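# Carry the buzz-wire ring to the green end without touching

## Task

Slide the ring along the wire until it reaches the green section at the far end, and leave it hanging there by itself. Nothing may touch the thin part of the wire at any moment, the ring included, or the attempt fails at once. Afterwards open the gripper and pull the robot away; it only counts if the ring stays on the green section without the robot holding it.

## Robot and tools

Robot: two seven-joint xArm arms, left_arm and right_arm, each ending in a two-finger parallel gripper with a wrist camera. The names are labels only and do not refer to image sides. Shared scene frame: origin on the table top between the arms, +z up, +x out over the table, left_arm on the +y side. The left base sits near (+0.020, +0.431, +0.139) m and the right near (+0.052, -0.147, +0.139) m; both are tilted. Mounting plates and the metal frame behind the arms are fixed obstacles.

Gripper frame: the fingers point along the gripper's +z and close along its y axis. end_effector_position is the point between the pads when closed, roughly 2 cm short of the fingertips; closing pushes the tips about 10 mm further along +z. Reported hand positions may drift from the truth at long reach.

Result lines: each arm's state gives position (m), orientation quaternion (wxyz) and linear/angular velocity, all in the scene frame. grip_measured is the measured finger opening on the commanded scale. A "Hand target" line shows where the controller currently drives each gripper. HELD marks control steps where your command was partly or fully withheld; "pose unreachable" means the clearance check altered or blocked that arm's command. "too close" warnings count an arm's plate and its half of the frame as part of it.

execute_actions takes "actions": a list holding one item or nothing, plus optional "pictures" (true/false).
- Empty list: no command, just returns the current state.
- Action: {"rows": [...], "steps": n}, n from 1 to 15 (default 15), each step 1/30 s. Up to 15 rows; row k is used on step k and the final row repeats for any remaining steps.
- Wait: {"steps": n} with no rows, n up to 300, counted from the previous result (your thinking time is included).
Every row is a single list of 14 numbers in [-1, 1]: left_arm dx, dy, dz, rx, ry, rz, opening, then right_arm the same seven. dx..rz are an offset, not a pose: they are expressed in that gripper's own axes and measured from its pose in the most recent result showing it (before any such result, or for later calls inside the same reply, from where the gripper stands when the action begins). All rows in one action share that reference, so they are not cumulative. Scale: 1.0 equals 0.6 m of translation or 180 degrees of rotation; rx, ry, rz form one rotation vector. opening is absolute: +1 fully open (0.084 m), -1 closed. Zero offsets do not hold still; they pull the gripper back to the reference pose. For an arm that should stay put, send the offset returning it to its desired pose.

move: "target" is one 14-number row with the same layout, offset meaning, frame, scale and reference as above. "speed" is the path top speed in m/s, 0.002 to 0.5 (default 0.25); rotation is capped at twice that figure in rad/s. Both grippers follow straight paths that finish together, taking 0.5 to 10 s; a path needing more is cut off at 10 s. Rotations take the short way round. The opening is sent when the move starts. Paths ignore obstacles and the other arm; grippers lag and may overshoot speed, especially with a near-straight arm. The result adds a "move:" line with the ending (done, off_target, moving, held, fault), any limits (paced = the commanded pose was clipped; held = some steps were blocked, after which the arm may lunge), and each gripper's remaining distance from its target.

wait: "seconds" 0 to 10; nothing new is commanded.
zoom_image: "camera" (cam_left_wrist or cam_right_wrist) and "region" [x0, y0, x1, y1] in pixels of that camera's 672x504 image, origin top-left, at most 504 by 504.
show_instructions: shows the scene's reference images. read_manual: licence texts, section "licences". finished_scene: "scene" number; ends and grades the scene, irreversible. Replying with no tool call ends everything.

Control details: each step the commanded pose is clipped to 70 mm and 16 degrees from the measured pose, then reached by damped inverse kinematics with position favoured over orientation. After an action ends, an arm only finishes its last clipped pose, so large offsets may need several calls; check the reported pose. Joints move at most 3.14 rad/s. Camera intrinsics and extrinsics are given per camera and may be slightly off.

Gripping: to hold something, command an opening well below grip_measured; lower means a firmer squeeze (about 24 N per pad max). Fast closing can press harder.

Avoid: any contact with the thin wire by ring, fingers or arm; the arms striking or pressing on each other; knocking anything off the table; fast or forceful contacts and targets set deep beyond a contact. Excess joint torque triggers a fault: the arm backs off and freezes for 10 s. Long holding heats motors (MOTOR HOT from 65 °C, braking at 80 °C). Objects may occasionally get a small external push. At the end, release the ring on the green part, open, and retract so it hangs unsupported.

Each tool is called after "Emit:" as a command line: name --argument value for each argument, lists and objects as JSON in quotes; but a table of rows of numbers goes row by row, as --pt "numbers of a row", without its own name.

Reference images:

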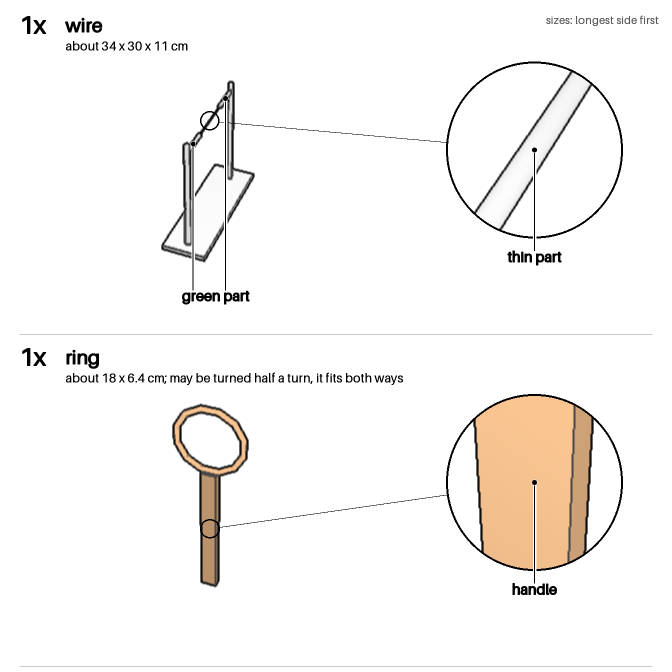

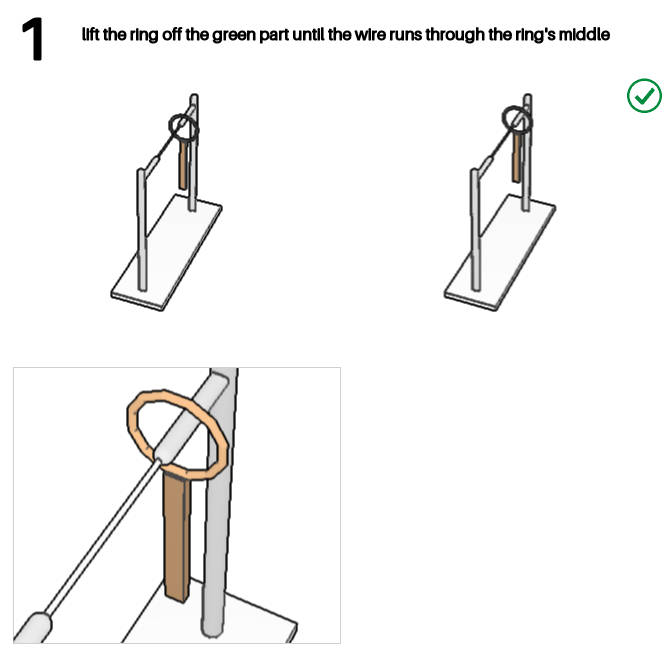

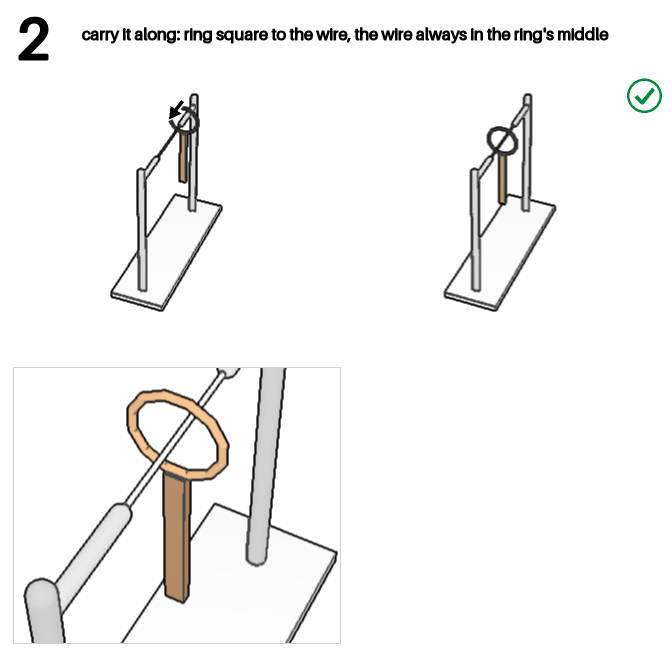

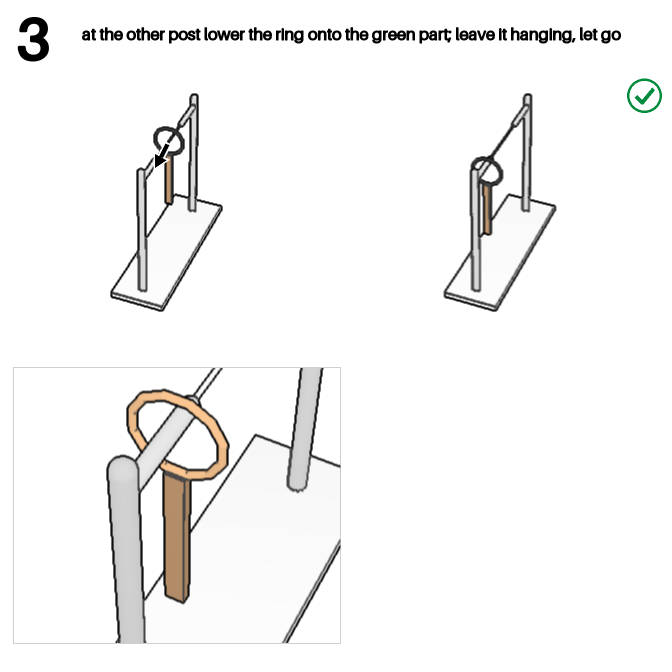

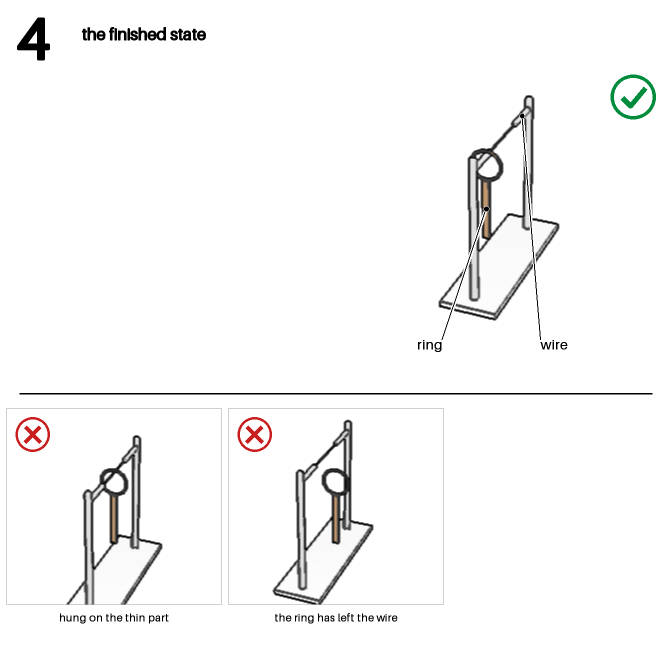

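## Session

Emit:
execute_actions --actions '[]'

Scene clock: 0.00 s of 4600.00 s.
left_arm: end_effector_position=(+0.5935, +0.0348, +0.3044) grip_measured=+1.00 end_effector_quat_wxyz=(+0.237, -0.068, +0.950, -0.191) end_effector_velocity=(+0.000, +0.000, -0.001) end_effector_angular_velocity=(+0.001, +0.002, -0.000) | right_arm: end_effector_position=(+0.4934, -0.3748, +0.2020) grip_measured=+1.00 end_effector_quat_wxyz=(+0.201, +0.772, +0.596, -0.092) end_effector_velocity=(-0.000, -0.000, -0.000) end_effector_angular_velocity=(-0.001, -0.000, +0.000)
Joint positions: left_arm=[-1.124  1.225  0.015  2.05   1.205  1.044 -4.69   0.084] | right_arm=[ 0.219 -0.608  0.495  0.567 -1.093  1.57  -0.39   0.084]
Joint velocities: left_arm=[ 0.002  0.001 -0.     0.    -0.001 -0.     0.001 -0.   ] | right_arm=[ 0.    -0.    -0.    -0.    -0.     0.001  0.    -0.   ]
Hand target (left_arm): +0.593, +0.035, +0.304; +0.237, -0.068, +0.950, -0.191
Hand target (right_arm): +0.493, -0.375, +0.202; +0.201, +0.772, +0.596, -0.092

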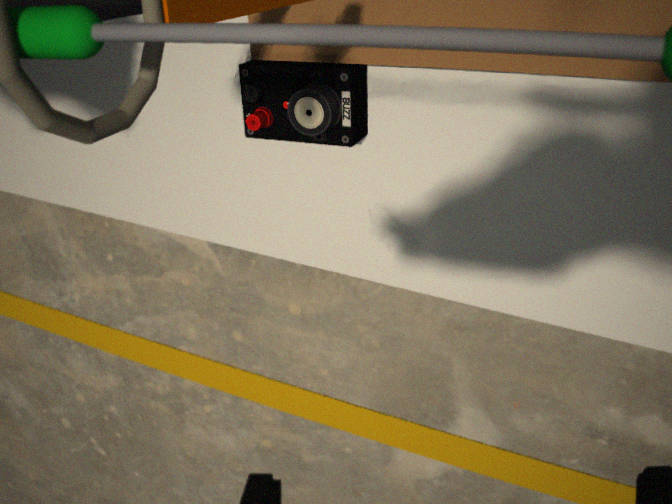

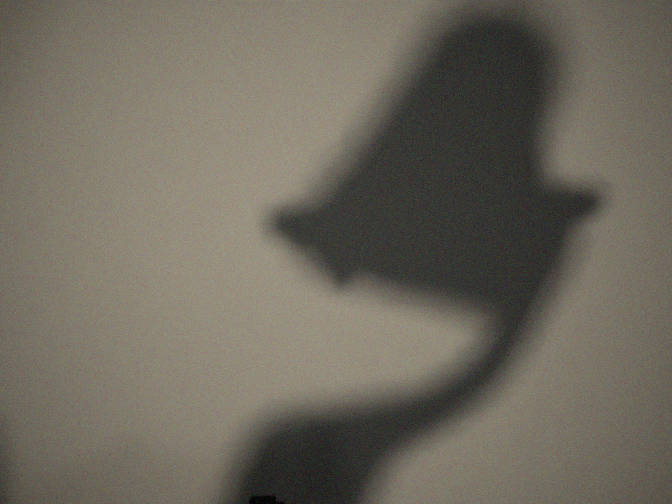

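Emit:
move --target '[0.0513, -0.0145, -0.3263, 0, 0, 0, 1, 0, 0, 0, 0, 0, 0, 1]' --speed 0.15

Scene clock: 37.27 s of 4600.00 s.
left_arm: end_effector_position=(+0.4739, +0.0846, +0.4531) grip_measured=+1.00 end_effector_quat_wxyz=(+0.236, -0.068, +0.951, -0.191) end_effector_velocity=(-0.004, -0.001, +0.004) end_effector_angular_velocity=(-0.005, -0.001, -0.004) | right_arm: end_effector_position=(+0.4934, -0.3748, +0.2020) grip_measured=+1.00 end_effector_quat_wxyz=(+0.201, +0.772, +0.596, -0.092) end_effector_velocity=(-0.001, -0.000, -0.001) end_effector_angular_velocity=(+0.001, +0.003, -0.002)
Joint positions: left_arm=[-1.358  0.968 -0.09   1.836  1.108  1.312 -4.773  0.084] | right_arm=[ 0.219 -0.608  0.495  0.567 -1.093  1.57  -0.39   0.084]
Joint velocities: left_arm=[-0.005 -0.002 -0.004  0.001 -0.002  0.002 -0.001  0.   ] | right_arm=[-0.     0.    -0.002 -0.     0.001  0.     0.001  0.   ]
Hand target (left_arm): +0.473, +0.084, +0.454; +0.236, -0.068, +0.950, -0.192
Hand target (right_arm): +0.493, -0.375, +0.202; +0.201, +0.772, +0.596, -0.092
Off the commanded pose (left_arm): 0.001 m, 0 deg.
Off the commanded pose (right_arm): 0.000 m, 0 deg.
After step 90, 32.50 s passed at rest.
move: done
camera_calibration (this result's frames):
cam_left_wrist: T_world_to_cam=[[-0.0678308, 0.924532, -0.37502, 0.148744], [0.874128, 0.236265, 0.424357, -0.5623], [0.480935, -0.299031, -0.824186, 0.300674], [0, 0, 0, 1]] pos_world=[0.357007, 0.0852445, 0.542209]
cam_right_wrist: T_world_to_cam=[[0.954048, -0.218077, 0.205513, -0.560813], [-0.282991, -0.881229, 0.378619, -0.203202], [0.098536, -0.419379, -0.902448, 0.107806], [0, 0, 0, 1]] pos_world=[0.466916, -0.256156, 0.28948]

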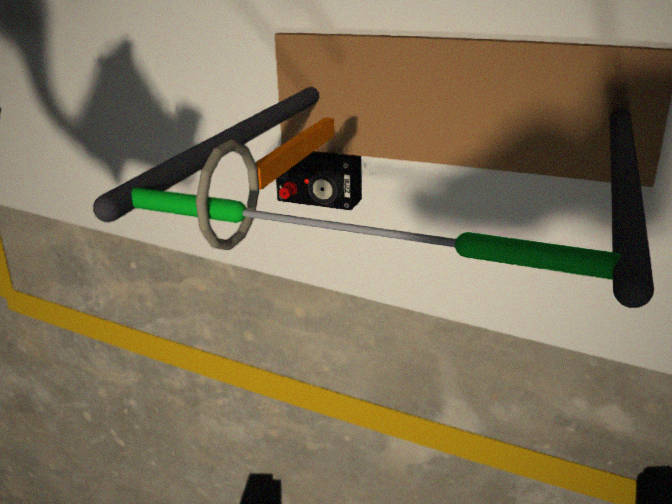

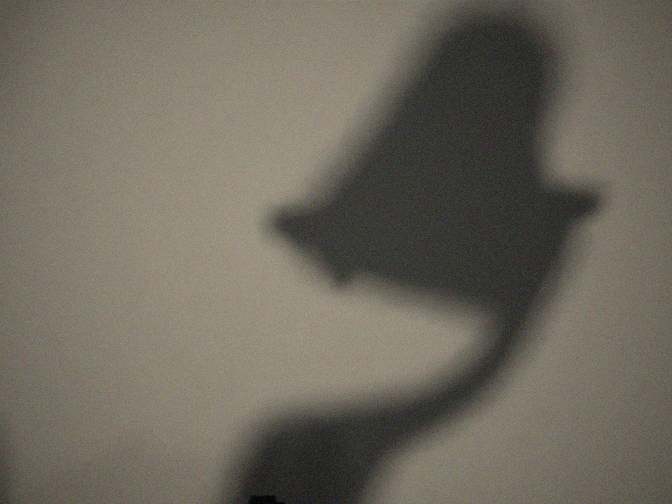

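Emit:
move --target '[0, 0, 0, 0, 0, 0, 1, 0.3788, -0.2168, -0.1863, -0.1979, 0.4915, 0.4124, 0.0]' --speed 0.2

Scene clock: 108.77 s of 4600.00 s.
left_arm: end_effector_position=(+0.4739, +0.0846, +0.4531) grip_measured=+1.00 end_effector_quat_wxyz=(+0.236, -0.068, +0.951, -0.191) end_effector_velocity=(-0.000, -0.000, -0.000) end_effector_angular_velocity=(+0.000, +0.001, -0.001) | right_arm: end_effector_position=(+0.4521, -0.2263, +0.1960) grip_measured=-0.01 end_effector_quat_wxyz=(+0.084, +0.853, +0.344, +0.384) end_effector_velocity=(+0.000, -0.000, +0.000) end_effector_angular_velocity=(+0.001, +0.000, -0.001)
Joint positions: left_arm=[-1.358  0.968 -0.09   1.836  1.108  1.312 -4.773  0.084] | right_arm=[ 0.488 -1.164  0.339 -0.07  -1.503  0.739  0.583  0.044]
Joint velocities: left_arm=[ 0.     0.    -0.    -0.    -0.001  0.     0.    -0.   ] | right_arm=[ 0.    -0.    -0.002  0.001 -0.001  0.     0.     0.   ]
Hand target (left_arm): +0.474, +0.085, +0.453; +0.236, -0.068, +0.951, -0.191
Hand target (right_arm): +0.452, -0.226, +0.196; +0.084, +0.853, +0.344, +0.384
Off the commanded pose (left_arm): 0.000 m, 0 deg.
Off the commanded pose (right_arm): 0.131 m, 56 deg; position and orientation clipped at the last step of the last action.
After step 90, 62.93 s passed at rest.
move: held (right_arm); limits=paced,held; held on 76 of 167 steps (right_arm), including the last (right_arm)
pose unreachable (right arm): on one or more control steps of this call this arm could not follow its commanded pose, so it was not sent that pose on those steps. On the call's last step it was still not sent that pose. It may still have moved: this result reports where it is.
cause: the commanded pose would bring two parts of the arm too close to each other (joints 2 (shoulder) to 6 (wrist pitch) lie between them).
camera_calibration (this result's frames):
cam_left_wrist: T_world_to_cam=[[-0.06783, 0.924531, -0.375021, 0.148744], [0.874128, 0.236265, 0.424357, -0.5623], [0.480935, -0.299032, -0.824185, 0.300675], [0, 0, 0, 1]] pos_world=[0.357006, 0.0852447, 0.54221]
cam_right_wrist: T_world_to_cam=[[0.516723, -0.75625, 0.40135, -0.450262], [-0.474195, -0.643113, -0.601287, 0.250626], [0.712837, 0.120381, -0.690921, -0.0282761], [0, 0, 0, 1]] pos_world=[0.371663, -0.175926, 0.311875]

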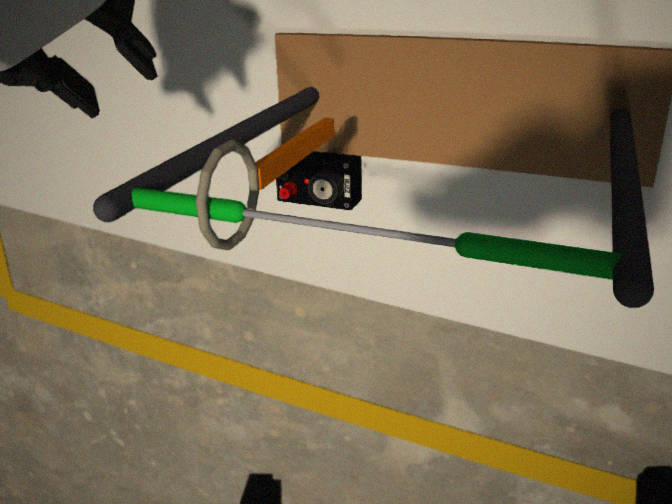

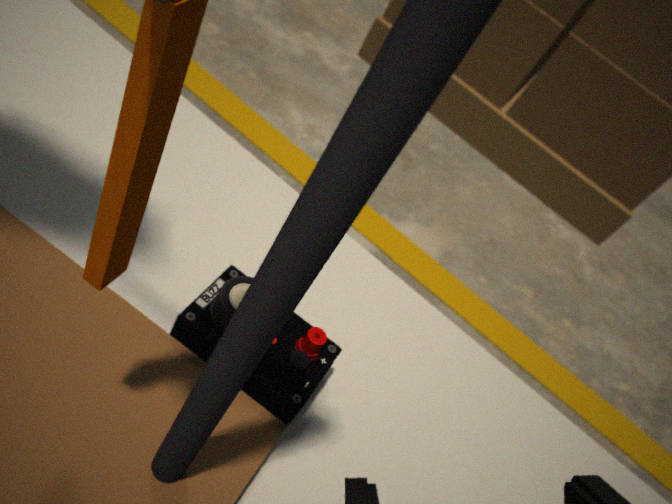

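Emit:
move --target '[0, 0, 0, 0, 0, 0, 1, 0.1210, -0.3327, -0.0047, 0.0313, -0.1460, 0.2070, 0.0]' --speed 0.12

Scene clock: 169.17 s of 4600.00 s.
left_arm: end_effector_position=(+0.4739, +0.0846, +0.4531) grip_measured=+1.00 end_effector_quat_wxyz=(+0.236, -0.068, +0.951, -0.191) end_effector_velocity=(-0.001, -0.000, +0.000) end_effector_angular_velocity=(+0.000, -0.002, -0.001) | right_arm: end_effector_position=(+0.3799, -0.0297, +0.1600) grip_measured=-0.01 end_effector_quat_wxyz=(-0.009, +0.984, +0.046, +0.172) end_effector_velocity=(+0.000, +0.002, +0.000) end_effector_angular_velocity=(+0.000, +0.002, -0.007)
Joint positions: left_arm=[-1.358  0.968 -0.09   1.836  1.108  1.312 -4.773  0.084] | right_arm=[ 0.248  0.41   0.891  0.574 -1.373  1.524  1.933  0.044]
Joint velocities: left_arm=[-0.001  0.001  0.    -0.     0.001  0.     0.     0.   ] | right_arm=[ 0.006  0.009 -0.005  0.007  0.     0.006  0.008  0.   ]
Hand target (left_arm): +0.474, +0.085, +0.453; +0.236, -0.068, +0.951, -0.191
Hand target (right_arm): +0.380, -0.029, +0.160; -0.009, +0.984, +0.045, +0.172
Off the commanded pose (left_arm): 0.000 m, 0 deg.
Off the commanded pose (right_arm): 0.000 m, 0 deg.
After step 90, 53.67 s passed at rest.
move: done
camera_calibration (this result's frames):
cam_left_wrist: T_world_to_cam=[[-0.0678301, 0.924531, -0.375021, 0.148745], [0.874128, 0.236266, 0.424356, -0.5623], [0.480935, -0.299033, -0.824185, 0.300675], [0, 0, 0, 1]] pos_world=[0.357006, 0.0852447, 0.54221]
cam_right_wrist: T_world_to_cam=[[0.0829372, -0.996544, -0.00453033, -0.0272293], [-0.937123, -0.0764438, -0.340525, 0.472159], [0.339002, 0.0324877, -0.940224, 0.153856], [0, 0, 0, 1]] pos_world=[0.392572, 0.00396007, 0.305318]

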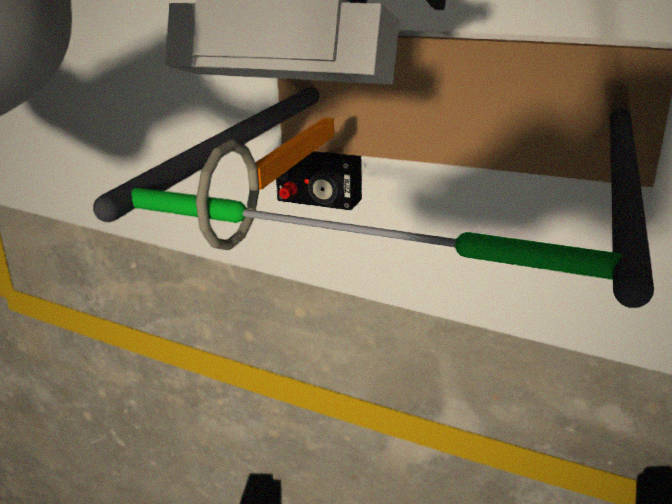

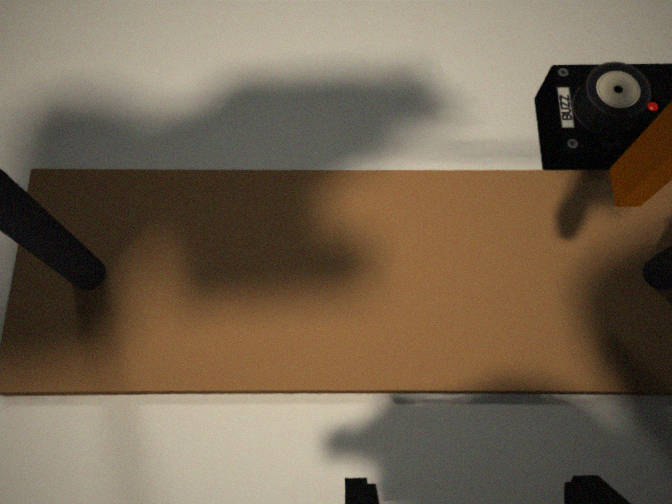

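Emit:
move --target '[0, 0, 0, 0, 0, 0, 1, 0.1342, 0.0120, -0.0048, 0, 0.3898, 0, 0.0]' --speed 0.15

Scene clock: 188.80 s of 4600.00 s.
left_arm: end_effector_position=(+0.4739, +0.0846, +0.4531) grip_measured=+1.00 end_effector_quat_wxyz=(+0.236, -0.068, +0.951, -0.191) end_effector_velocity=(-0.000, -0.000, -0.000) end_effector_angular_velocity=(+0.000, +0.001, -0.001) | right_arm: end_effector_position=(+0.4548, -0.0299, +0.1896) grip_measured=-0.01 end_effector_quat_wxyz=(-0.035, +0.707, +0.033, +0.706) end_effector_velocity=(+0.001, -0.001, -0.001) end_effector_angular_velocity=(-0.001, -0.007, -0.004)
Joint positions: left_arm=[-1.358  0.968 -0.09   1.836  1.108  1.312 -4.773  0.084] | right_arm=[ 0.696  0.792  0.173  0.341 -2.515  2.369  2.367  0.044]
Joint velocities: left_arm=[ 0.     0.    -0.    -0.    -0.001 -0.     0.001 -0.   ] | right_arm=[ 0.002  0.004 -0.012  0.003 -0.008  0.007  0.002  0.   ]
Hand target (left_arm): +0.474, +0.085, +0.453; +0.236, -0.068, +0.951, -0.191
Hand target (right_arm): +0.455, -0.030, +0.190; -0.035, +0.706, +0.033, +0.706
Off the commanded pose (left_arm): 0.000 m, 0 deg.
Off the commanded pose (right_arm): 0.000 m, 0 deg.
After step 90, 12.13 s passed at rest.
move: done
camera_calibration (this result's frames):
cam_left_wrist: T_world_to_cam=[[-0.0678303, 0.924531, -0.375021, 0.148745], [0.874128, 0.236266, 0.424356, -0.5623], [0.480936, -0.299032, -0.824185, 0.300675], [0, 0, 0, 1]] pos_world=[0.357006, 0.0852447, 0.54221]
cam_right_wrist: T_world_to_cam=[[0.0944864, -0.995452, -0.0121875, -0.0372708], [-0.00168591, 0.0120822, -0.999926, 0.254669], [0.995525, 0.0944999, -0.000536632, -0.318495], [0, 0, 0, 1]] pos_world=[0.321021, -0.0100805, 0.254025]

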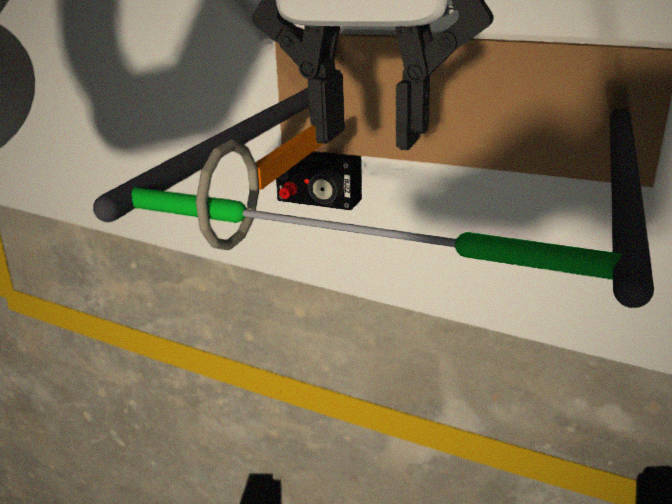

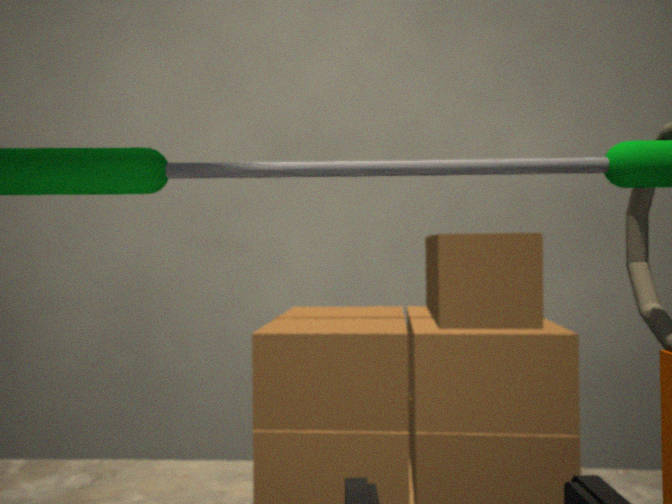

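Emit:
move --target '[0, 0, 0, 0, 0, 0, 1, 0, 0.1033, -0.008, 0, 0, 0, 0.0]' --speed 0.06

Scene clock: 218.03 s of 4600.00 s.
left_arm: end_effector_position=(+0.4739, +0.0846, +0.4531) grip_measured=+1.00 end_effector_quat_wxyz=(+0.236, -0.068, +0.951, -0.191) end_effector_velocity=(+0.000, +0.000, -0.000) end_effector_angular_velocity=(-0.000, +0.001, +0.000) | right_arm: end_effector_position=(+0.4558, -0.0918, +0.1897) grip_measured=-0.01 end_effector_quat_wxyz=(-0.035, +0.707, +0.033, +0.706) end_effector_velocity=(+0.001, -0.001, +0.000) end_effector_angular_velocity=(+0.001, -0.001, +0.001)
Joint positions: left_arm=[-1.358  0.968 -0.09   1.836  1.108  1.312 -4.773  0.084] | right_arm=[ 0.677  0.58   0.114  0.146 -2.562  2.335  2.395  0.044]
Joint velocities: left_arm=[ 0.001 -0.     0.    -0.    -0.001 -0.     0.    -0.   ] | right_arm=[ 0.001 -0.008 -0.004 -0.004 -0.005 -0.005 -0.001  0.   ]
Hand target (left_arm): +0.474, +0.085, +0.453; +0.236, -0.068, +0.951, -0.191
Hand target (right_arm): +0.456, -0.092, +0.190; -0.035, +0.707, +0.033, +0.706
Off the commanded pose (left_arm): 0.000 m, 0 deg.
Off the commanded pose (right_arm): 0.000 m, 0 deg.
After step 90, 24.83 s passed at rest.
move: done
camera_calibration (this result's frames):
cam_left_wrist: T_world_to_cam=[[-0.0678303, 0.924531, -0.375021, 0.148745], [0.874128, 0.236266, 0.424356, -0.5623], [0.480935, -0.299032, -0.824185, 0.300675], [0, 0, 0, 1]] pos_world=[0.357006, 0.0852447, 0.54221]
cam_right_wrist: T_world_to_cam=[[0.0944426, -0.995455, -0.0122721, -0.0989909], [-0.00164942, 0.0121707, -0.999925, 0.25548], [0.995529, 0.0944557, -0.000492489, -0.313677], [0, 0, 0, 1]] pos_world=[0.322045, -0.0720217, 0.254092]

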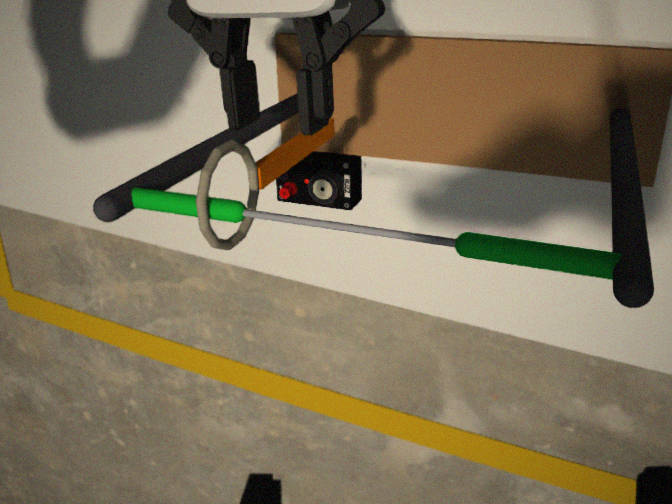

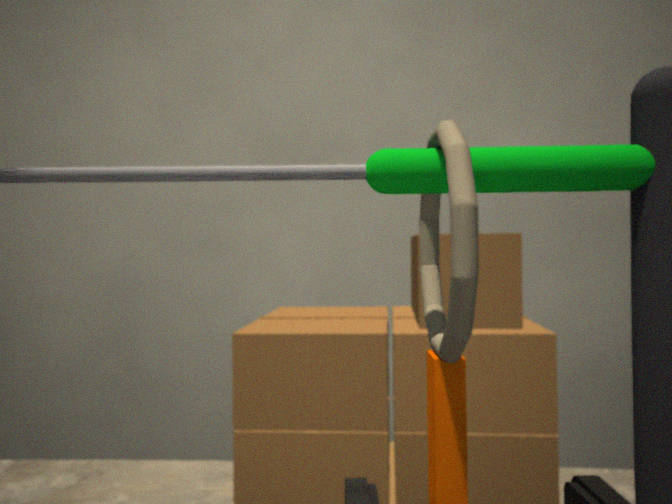

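Emit:
zoom_image --camera "cam_right_wrist" --region '[330, 100, 672, 504]'

Region (330, 100, 672, 504) of cam_right_wrist's 672x504 image, scaled by 1.248, with more detail than that image has; it fills the left 427 columns of this view, and the rest is white.

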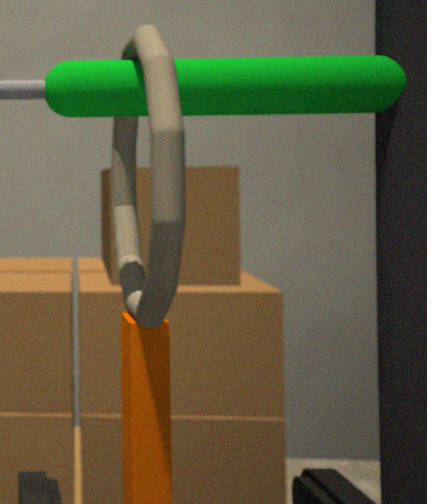

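Emit:
move --target '[0, 0, 0, 0, 0, 0, 1, 0, -0.005, 0.065, 0, 0, 0, 0.0]' --speed 0.04

Scene clock: 230.43 s of 4600.00 s.
left_arm: end_effector_position=(+0.4739, +0.0846, +0.4531) grip_measured=+1.00 end_effector_quat_wxyz=(+0.236, -0.068, +0.951, -0.191) end_effector_velocity=(+0.000, +0.000, +0.000) end_effector_angular_velocity=(-0.001, +0.000, +0.000) | right_arm: end_effector_position=(+0.4941, -0.0852, +0.1897) grip_measured=-0.01 end_effector_quat_wxyz=(-0.035, +0.707, +0.033, +0.706) end_effector_velocity=(+0.001, +0.001, -0.000) end_effector_angular_velocity=(+0.001, +0.000, +0.004)
Joint positions: left_arm=[-1.358  0.968 -0.09   1.836  1.108  1.312 -4.773  0.084] | right_arm=[ 0.69   0.475  0.009  0.202 -2.697  2.181  2.326  0.044]
Joint velocities: left_arm=[-0. -0.  0.  0. -0.  0. -0. -0.] | right_arm=[ 0.001 -0.003 -0.004  0.002 -0.008 -0.009 -0.003 -0.   ]
Hand target (left_arm): +0.474, +0.085, +0.453; +0.236, -0.068, +0.951, -0.191
Hand target (right_arm): +0.494, -0.085, +0.190; -0.035, +0.707, +0.033, +0.706
Off the commanded pose (left_arm): 0.000 m, 0 deg.
Off the commanded pose (right_arm): 0.000 m, 0 deg.
After step 90, 8.10 s passed at rest.
move: done
camera_calibration (this result's frames):
cam_left_wrist: T_world_to_cam=[[-0.0678302, 0.924531, -0.375021, 0.148745], [0.874128, 0.236266, 0.424357, -0.5623], [0.480936, -0.299032, -0.824185, 0.300675], [0, 0, 0, 1]] pos_world=[0.357006, 0.0852446, 0.54221]
cam_right_wrist: T_world_to_cam=[[0.094687, -0.995435, -0.0120121, -0.0961531], [-0.00140603, 0.0119326, -0.999928, 0.255349], [0.995506, 0.0946971, -0.000269757, -0.35249], [0, 0, 0, 1]] pos_world=[0.36037, -0.0653813, 0.254081]

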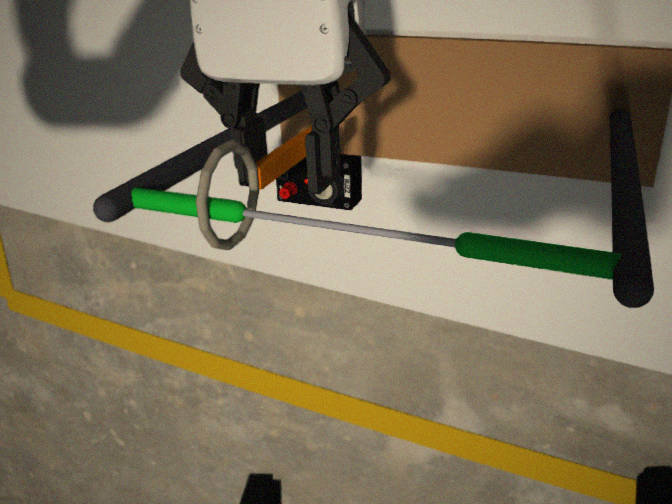

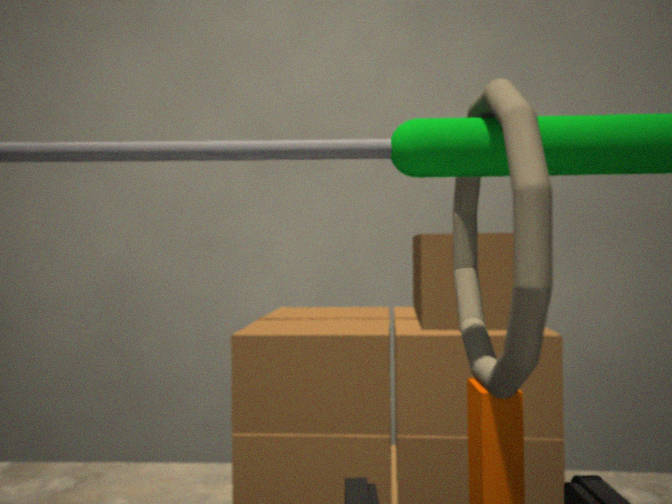

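Emit:
execute_actions --actions '[{"rows": [[0,0,0,0,0,0,1,0,0,0,0,0,0,-0.1],[0,0,0,0,0,0,1,0,0,0,0,0,0,-0.2],[0,0,0,0,0,0,1,0,0,0,0,0,0,-0.3],[0,0,0,0,0,0,1,0,0,0,0,0,0,-0.4],[0,0,0,0,0,0,1,0,0,0,0,0,0,-0.5],[0,0,0,0,0,0,1,0,0,0,0,0,0,-0.55],[0,0,0,0,0,0,1,0,0,0,0,0,0,-0.6],[0,0,0,0,0,0,1,0,0,0,0,0,0,-0.65],[0,0,0,0,0,0,1,0,0,0,0,0,0,-0.68]], "steps": 15}]'

Scene clock: 238.93 s of 4600.00 s.
left_arm: end_effector_position=(+0.4739, +0.0846, +0.4531) grip_measured=+1.00 end_effector_quat_wxyz=(+0.236, -0.068, +0.951, -0.191) end_effector_velocity=(+0.001, +0.001, -0.001) end_effector_angular_velocity=(+0.001, +0.001, +0.001) | right_arm: end_effector_position=(+0.4941, -0.0852, +0.1897) grip_measured=-0.70 end_effector_quat_wxyz=(-0.035, +0.707, +0.033, +0.706) end_effector_velocity=(-0.001, -0.000, -0.001) end_effector_angular_velocity=(-0.002, +0.002, +0.001)
Joint positions: left_arm=[-1.358  0.968 -0.09   1.836  1.108  1.312 -4.773  0.084] | right_arm=[ 0.69   0.475  0.009  0.202 -2.697  2.181  2.326  0.013]
Joint velocities: left_arm=[ 0.003 -0.    -0.    -0.     0.001 -0.     0.001 -0.   ] | right_arm=[-0.001  0.     0.    -0.002  0.001  0.     0.    -0.003]
Hand target (left_arm): +0.474, +0.085, +0.453; +0.236, -0.068, +0.951, -0.191
Hand target (right_arm): +0.494, -0.085, +0.190; -0.035, +0.707, +0.033, +0.706
Off the commanded pose (left_arm): 0.000 m, 0 deg.
Off the commanded pose (right_arm): 0.000 m, 0 deg.
Steps of this call (steps 1 to 90: nothing new was sent; then 5.00 s passed at rest; steps 91 to 105: all 15 steps of this action). Readings (end_effector_position):
91: left_arm (+0.4739, +0.0846, +0.4531) | right_arm (+0.4943, -0.0852, +0.1898)
92: left_arm (+0.4739, +0.0846, +0.4531) | right_arm (+0.4943, -0.0852, +0.1898)
94: left_arm (+0.4739, +0.0846, +0.4531) | right_arm (+0.4942, -0.0852, +0.1898)
98: left_arm (+0.4739, +0.0846, +0.4531) | right_arm (+0.4941, -0.0852, +0.1897)
105: the state above
camera_calibration (this result's frames):
cam_left_wrist: T_world_to_cam=[[-0.0678303, 0.924531, -0.375021, 0.148745], [0.874128, 0.236266, 0.424356, -0.5623], [0.480936, -0.299032, -0.824185, 0.300675], [0, 0, 0, 1]] pos_world=[0.357006, 0.0852447, 0.54221]
cam_right_wrist: T_world_to_cam=[[0.0946851, -0.995435, -0.0120127, -0.0961525], [-0.00140496, 0.0119333, -0.999928, 0.255349], [0.995506, 0.0946951, -0.000268646, -0.352492], [0, 0, 0, 1]] pos_world=[0.360371, -0.0653814, 0.254081]

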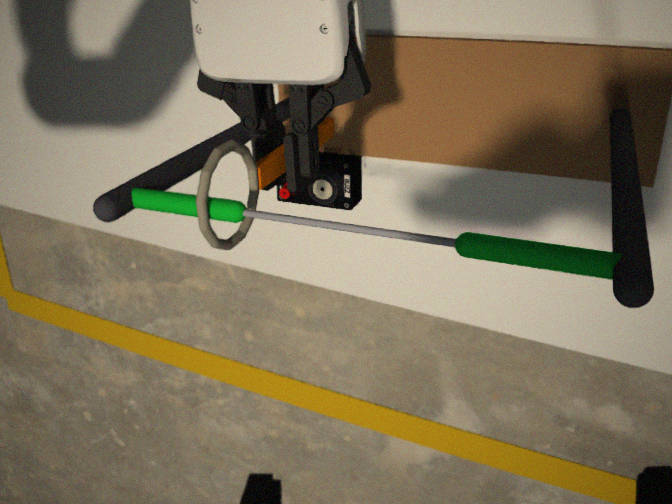

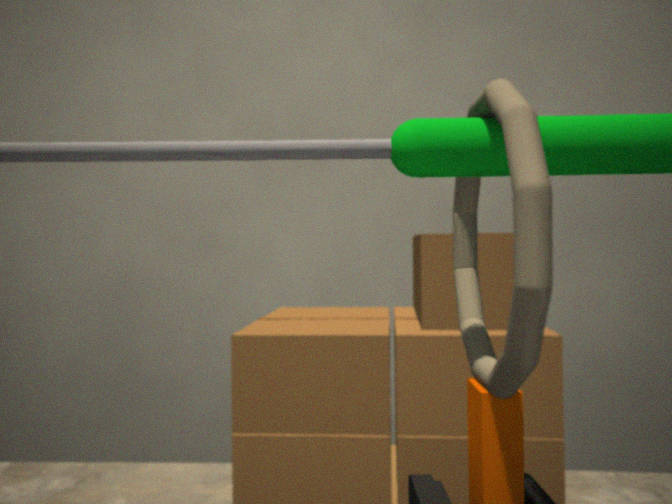

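Emit:
execute_actions --actions '[{"rows": [[0,0,0,0,0,0,1,0,0,0,0,0,0,-0.72],[0,0,0,0,0,0,1,0,0,0,0,0,0,-0.74],[0,0,0,0,0,0,1,0,0,0,0,0,0,-0.76],[0,0,0,0,0,0,1,0,0,0,0,0,0,-0.78],[0,0,0,0,0,0,1,0,0,0,0,0,0,-0.80],[0,0,0,0,0,0,1,0,0,0,0,0,0,-0.82],[0,0,0,0,0,0,1,0,0,0,0,0,0,-0.84],[0,0,0,0,0,0,1,0,0,0,0,0,0,-0.86],[0,0,0,0,0,0,1,0,0,0,0,0,0,-0.88],[0,0,0,0,0,0,1,0,0,0,0,0,0,-0.90],[0,0,0,0,0,0,1,0,0,0,0,0,0,-0.92],[0,0,0,0,0,0,1,0,0,0,0,0,0,-0.95]], "steps": 15}]'

Scene clock: 243.93 s of 4600.00 s.
left_arm: end_effector_position=(+0.4739, +0.0846, +0.4531) grip_measured=+1.00 end_effector_quat_wxyz=(+0.236, -0.068, +0.951, -0.191) end_effector_velocity=(-0.000, -0.000, +0.001) end_effector_angular_velocity=(-0.000, -0.005, -0.001) | right_arm: end_effector_position=(+0.4941, -0.0852, +0.1897) grip_measured=-0.82 end_effector_quat_wxyz=(-0.035, +0.707, +0.033, +0.706) end_effector_velocity=(-0.000, -0.000, -0.000) end_effector_angular_velocity=(-0.000, +0.001, +0.001)
Joint positions: left_arm=[-1.358  0.968 -0.09   1.836  1.108  1.312 -4.773  0.084] | right_arm=[ 0.69   0.475  0.009  0.202 -2.697  2.181  2.326  0.008]
Joint velocities: left_arm=[-0.002 -0.     0.    -0.     0.003  0.     0.001 -0.   ] | right_arm=[-0.001  0.     0.    -0.001 -0.     0.     0.     0.   ]
Hand target (left_arm): +0.474, +0.085, +0.453; +0.236, -0.068, +0.951, -0.191
Hand target (right_arm): +0.494, -0.085, +0.190; -0.035, +0.707, +0.033, +0.706
Off the commanded pose (left_arm): 0.000 m, 0 deg.
Off the commanded pose (right_arm): 0.000 m, 0 deg.
Steps of this call (steps 1 to 90: nothing new was sent; then 1.50 s passed at rest; steps 91 to 105: all 15 steps of this action). Readings (end_effector_position):
91: left_arm (+0.4739, +0.0846, +0.4531) | right_arm (+0.4941, -0.0852, +0.1897)
92: left_arm (+0.4739, +0.0846, +0.4531) | right_arm (+0.4941, -0.0852, +0.1897)
94: left_arm (+0.4739, +0.0846, +0.4531) | right_arm (+0.4941, -0.0852, +0.1897)
98: left_arm (+0.4739, +0.0846, +0.4531) | right_arm (+0.4941, -0.0852, +0.1898)
105: the state above
camera_calibration (this result's frames):
cam_left_wrist: T_world_to_cam=[[-0.0678304, 0.924531, -0.375021, 0.148745], [0.874128, 0.236266, 0.424356, -0.5623], [0.480935, -0.299032, -0.824185, 0.300675], [0, 0, 0, 1]] pos_world=[0.357006, 0.0852447, 0.54221]
cam_right_wrist: T_world_to_cam=[[0.0946196, -0.995441, -0.0120223, -0.0961394], [-0.00138263, 0.011945, -0.999928, 0.255343], [0.995513, 0.0946294, -0.000246088, -0.352514], [0, 0, 0, 1]] pos_world=[0.360382, -0.065393, 0.254082]

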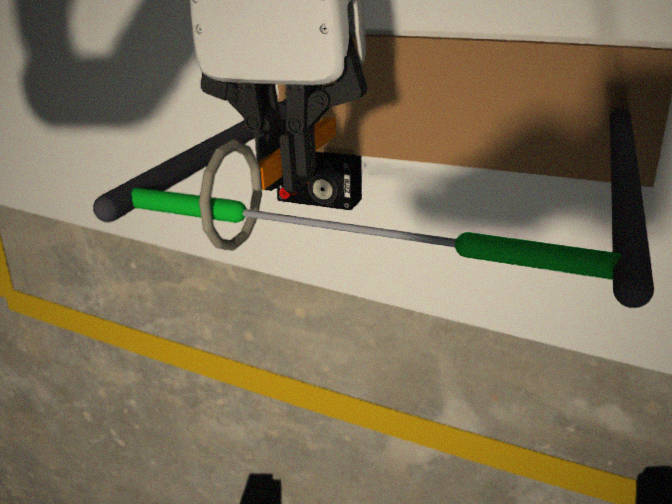

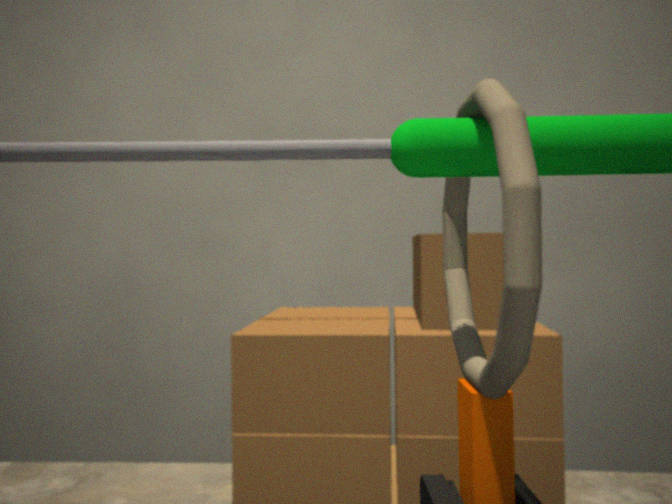

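Emit:
move --target '[0, 0, 0, 0, 0, 0, 1, 0.0325, 0, 0, 0, 0, 0, -0.95]' --speed 0.03

Scene clock: 250.63 s of 4600.00 s.
left_arm: end_effector_position=(+0.4739, +0.0846, +0.4531) grip_measured=+1.00 end_effector_quat_wxyz=(+0.236, -0.068, +0.951, -0.191) end_effector_velocity=(-0.001, -0.000, +0.000) end_effector_angular_velocity=(+0.000, -0.001, -0.001) | right_arm: end_effector_position=(+0.4941, -0.0852, +0.2091) grip_measured=-0.82 end_effector_quat_wxyz=(-0.035, +0.707, +0.033, +0.706) end_effector_velocity=(-0.000, -0.000, +0.000) end_effector_angular_velocity=(-0.002, +0.003, +0.000)
Joint positions: left_arm=[-1.358  0.968 -0.09   1.836  1.108  1.312 -4.773  0.084] | right_arm=[ 0.707  0.41   0.066  0.186 -2.641  2.139  2.294  0.008]
Joint velocities: left_arm=[-0.001  0.     0.    -0.    -0.001 -0.     0.    -0.   ] | right_arm=[ 0.    -0.004  0.004 -0.001  0.005 -0.005 -0.002 -0.   ]
Hand target (left_arm): +0.474, +0.085, +0.453; +0.236, -0.068, +0.951, -0.191
Hand target (right_arm): +0.494, -0.085, +0.209; -0.035, +0.707, +0.033, +0.706
Off the commanded pose (left_arm): 0.000 m, 0 deg.
Off the commanded pose (right_arm): 0.000 m, 0 deg.
After step 90, 2.73 s passed at rest.
move: done
camera_calibration (this result's frames):
cam_left_wrist: T_world_to_cam=[[-0.0678304, 0.924531, -0.375021, 0.148745], [0.874128, 0.236266, 0.424356, -0.5623], [0.480935, -0.299032, -0.824185, 0.300675], [0, 0, 0, 1]] pos_world=[0.357006, 0.0852447, 0.54221]
cam_right_wrist: T_world_to_cam=[[0.0946604, -0.995439, -0.0118663, -0.0959491], [-0.0012722, 0.0117989, -0.99993, 0.274647], [0.995509, 0.0946688, -0.000149511, -0.352523], [0, 0, 0, 1]] pos_world=[0.360372, -0.0653791, 0.273436]

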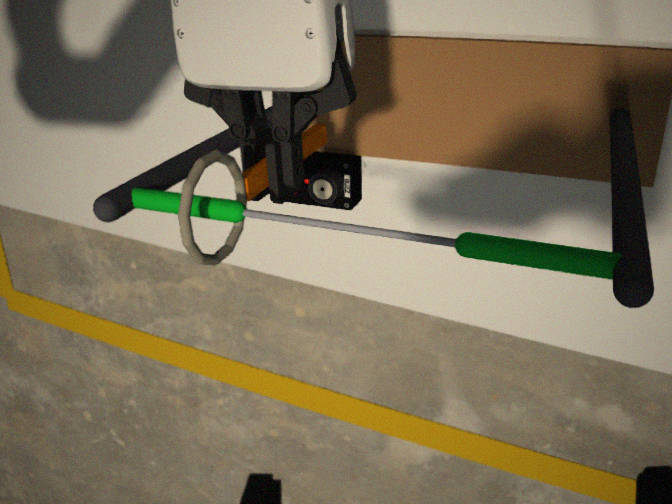

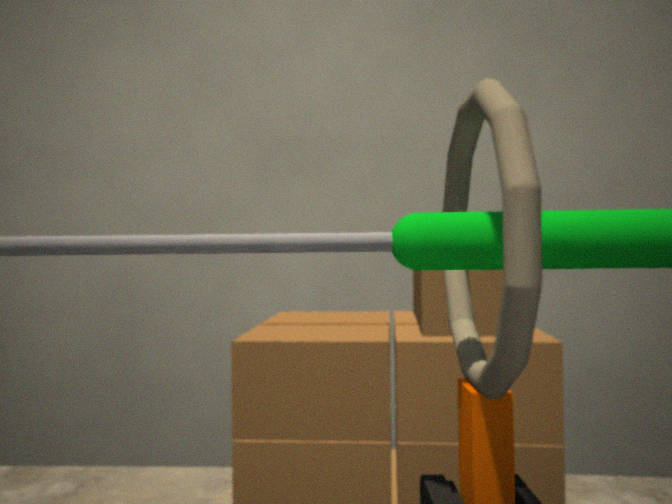

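Emit:
move --target '[0, 0, 0, 0, 0, 0, 1, 0, -0.1333, 0, 0, 0, 0, -0.95]' --speed 0.04

Scene clock: 259.07 s of 4600.00 s.
left_arm: end_effector_position=(+0.4739, +0.0846, +0.4531) grip_measured=+1.00 end_effector_quat_wxyz=(+0.236, -0.068, +0.951, -0.191) end_effector_velocity=(+0.001, +0.000, -0.001) end_effector_angular_velocity=(+0.001, +0.002, +0.002) | right_arm: end_effector_position=(+0.4867, -0.0057, +0.2090) grip_measured=-0.82 end_effector_quat_wxyz=(-0.035, +0.707, +0.033, +0.706) end_effector_velocity=(-0.000, +0.001, +0.000) end_effector_angular_velocity=(+0.000, -0.001, -0.001)
Joint positions: left_arm=[-1.358  0.968 -0.09   1.836  1.108  1.312 -4.773  0.084] | right_arm=[ 0.739  0.724  0.153  0.426 -2.541  2.229  2.289  0.008]
Joint velocities: left_arm=[ 0.002  0.    -0.     0.     0.     0.    -0.    -0.   ] | right_arm=[ 0.002  0.005  0.001  0.005  0.001  0.002 -0.     0.   ]
Hand target (left_arm): +0.474, +0.085, +0.453; +0.236, -0.068, +0.951, -0.191
Hand target (right_arm): +0.487, -0.006, +0.209; -0.035, +0.707, +0.033, +0.706
Off the commanded pose (left_arm): 0.000 m, 0 deg.
Off the commanded pose (right_arm): 0.000 m, 0 deg.
After step 90, 3.10 s passed at rest.
move: done
camera_calibration (this result's frames):
cam_left_wrist: T_world_to_cam=[[-0.0678303, 0.924531, -0.375021, 0.148744], [0.874128, 0.236266, 0.424356, -0.5623], [0.480935, -0.299032, -0.824185, 0.300675], [0, 0, 0, 1]] pos_world=[0.357006, 0.0852446, 0.54221]
cam_right_wrist: T_world_to_cam=[[0.0945544, -0.995448, -0.0119063, -0.0161157], [-0.00138926, 0.0118279, -0.999929, 0.273646], [0.995519, 0.0945642, -0.000264553, -0.352576], [0, 0, 0, 1]] pos_world=[0.3529, 0.0140621, 0.273341]

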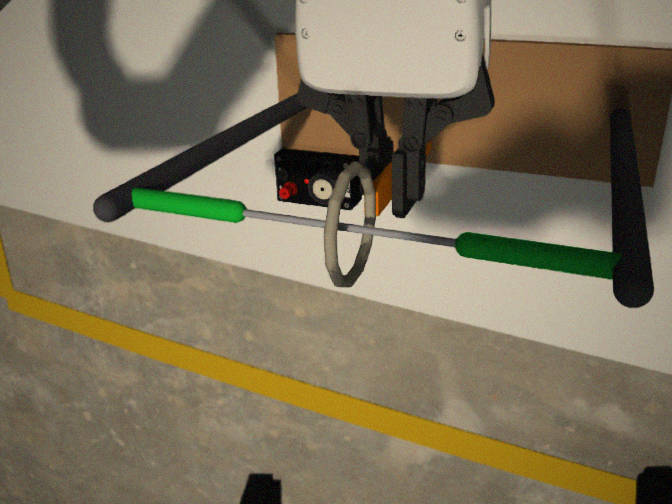

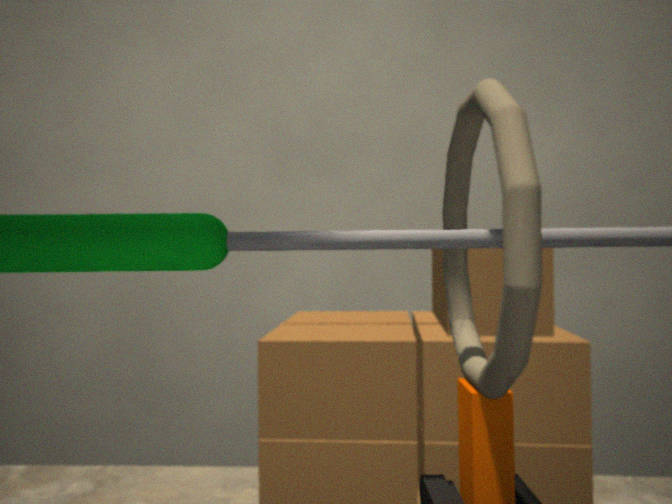

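Emit:
move --target '[0, 0, 0, 0, 0, 0, 1, 0, -0.1457, 0.003, 0, 0, 0, -0.95]' --speed 0.04

Scene clock: 269.30 s of 4600.00 s.
left_arm: end_effector_position=(+0.4739, +0.0846, +0.4531) grip_measured=+1.00 end_effector_quat_wxyz=(+0.236, -0.068, +0.951, -0.191) end_effector_velocity=(-0.000, -0.000, -0.000) end_effector_angular_velocity=(+0.000, +0.001, -0.000) | right_arm: end_effector_position=(+0.4803, +0.0813, +0.2089) grip_measured=-0.82 end_effector_quat_wxyz=(-0.035, +0.707, +0.033, +0.706) end_effector_velocity=(+0.000, +0.001, -0.000) end_effector_angular_velocity=(-0.001, -0.001, -0.001)
Joint positions: left_arm=[-1.358  0.968 -0.09   1.836  1.108  1.312 -4.773  0.084] | right_arm=[ 0.786  0.988  0.182  0.711 -2.53   2.236  2.234  0.008]
Joint velocities: left_arm=[-0.     0.     0.    -0.    -0.001  0.     0.    -0.   ] | right_arm=[ 0.001  0.004 -0.001  0.006 -0.001  0.    -0.001 -0.   ]
Hand target (left_arm): +0.474, +0.085, +0.453; +0.236, -0.068, +0.951, -0.191
Hand target (right_arm): +0.480, +0.081, +0.209; -0.035, +0.707, +0.033, +0.706
Off the commanded pose (left_arm): 0.000 m, 0 deg.
Off the commanded pose (right_arm): 0.000 m, 0 deg.
After step 90, 4.73 s passed at rest.
move: done
camera_calibration (this result's frames):
cam_left_wrist: T_world_to_cam=[[-0.0678303, 0.924531, -0.375021, 0.148745], [0.874128, 0.236266, 0.424356, -0.5623], [0.480935, -0.299032, -0.824185, 0.300675], [0, 0, 0, 1]] pos_world=[0.357006, 0.0852446, 0.54221]
cam_right_wrist: T_world_to_cam=[[0.0944957, -0.995455, -0.0117949, 0.0710992], [-0.00129044, 0.0117255, -0.99993, 0.272469], [0.995524, 0.0945044, -0.000176572, -0.354478], [0, 0, 0, 1]] pos_world=[0.346524, 0.101081, 0.273226]

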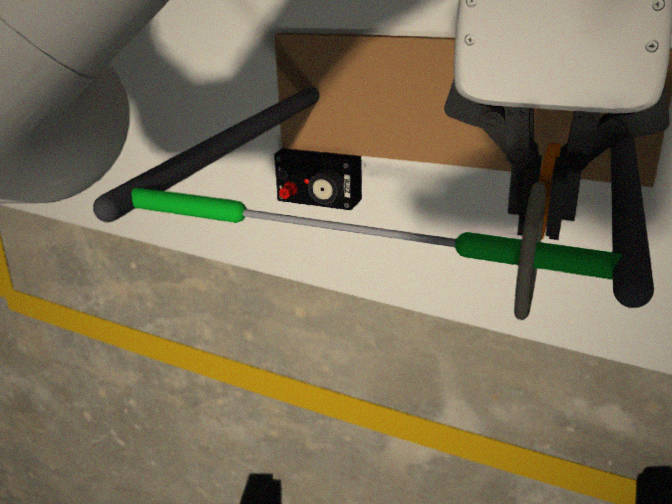

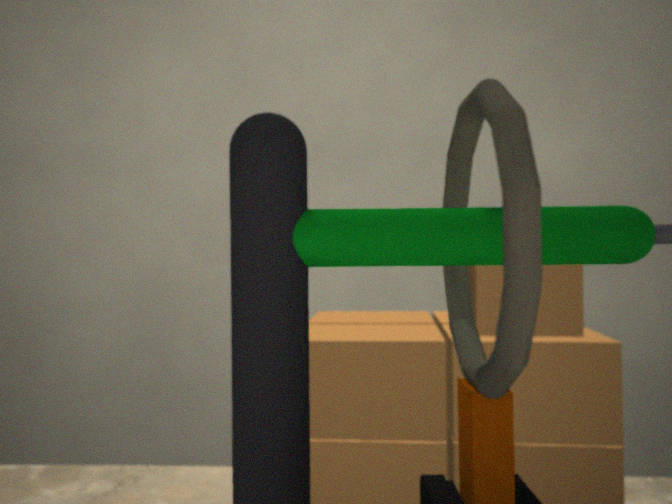

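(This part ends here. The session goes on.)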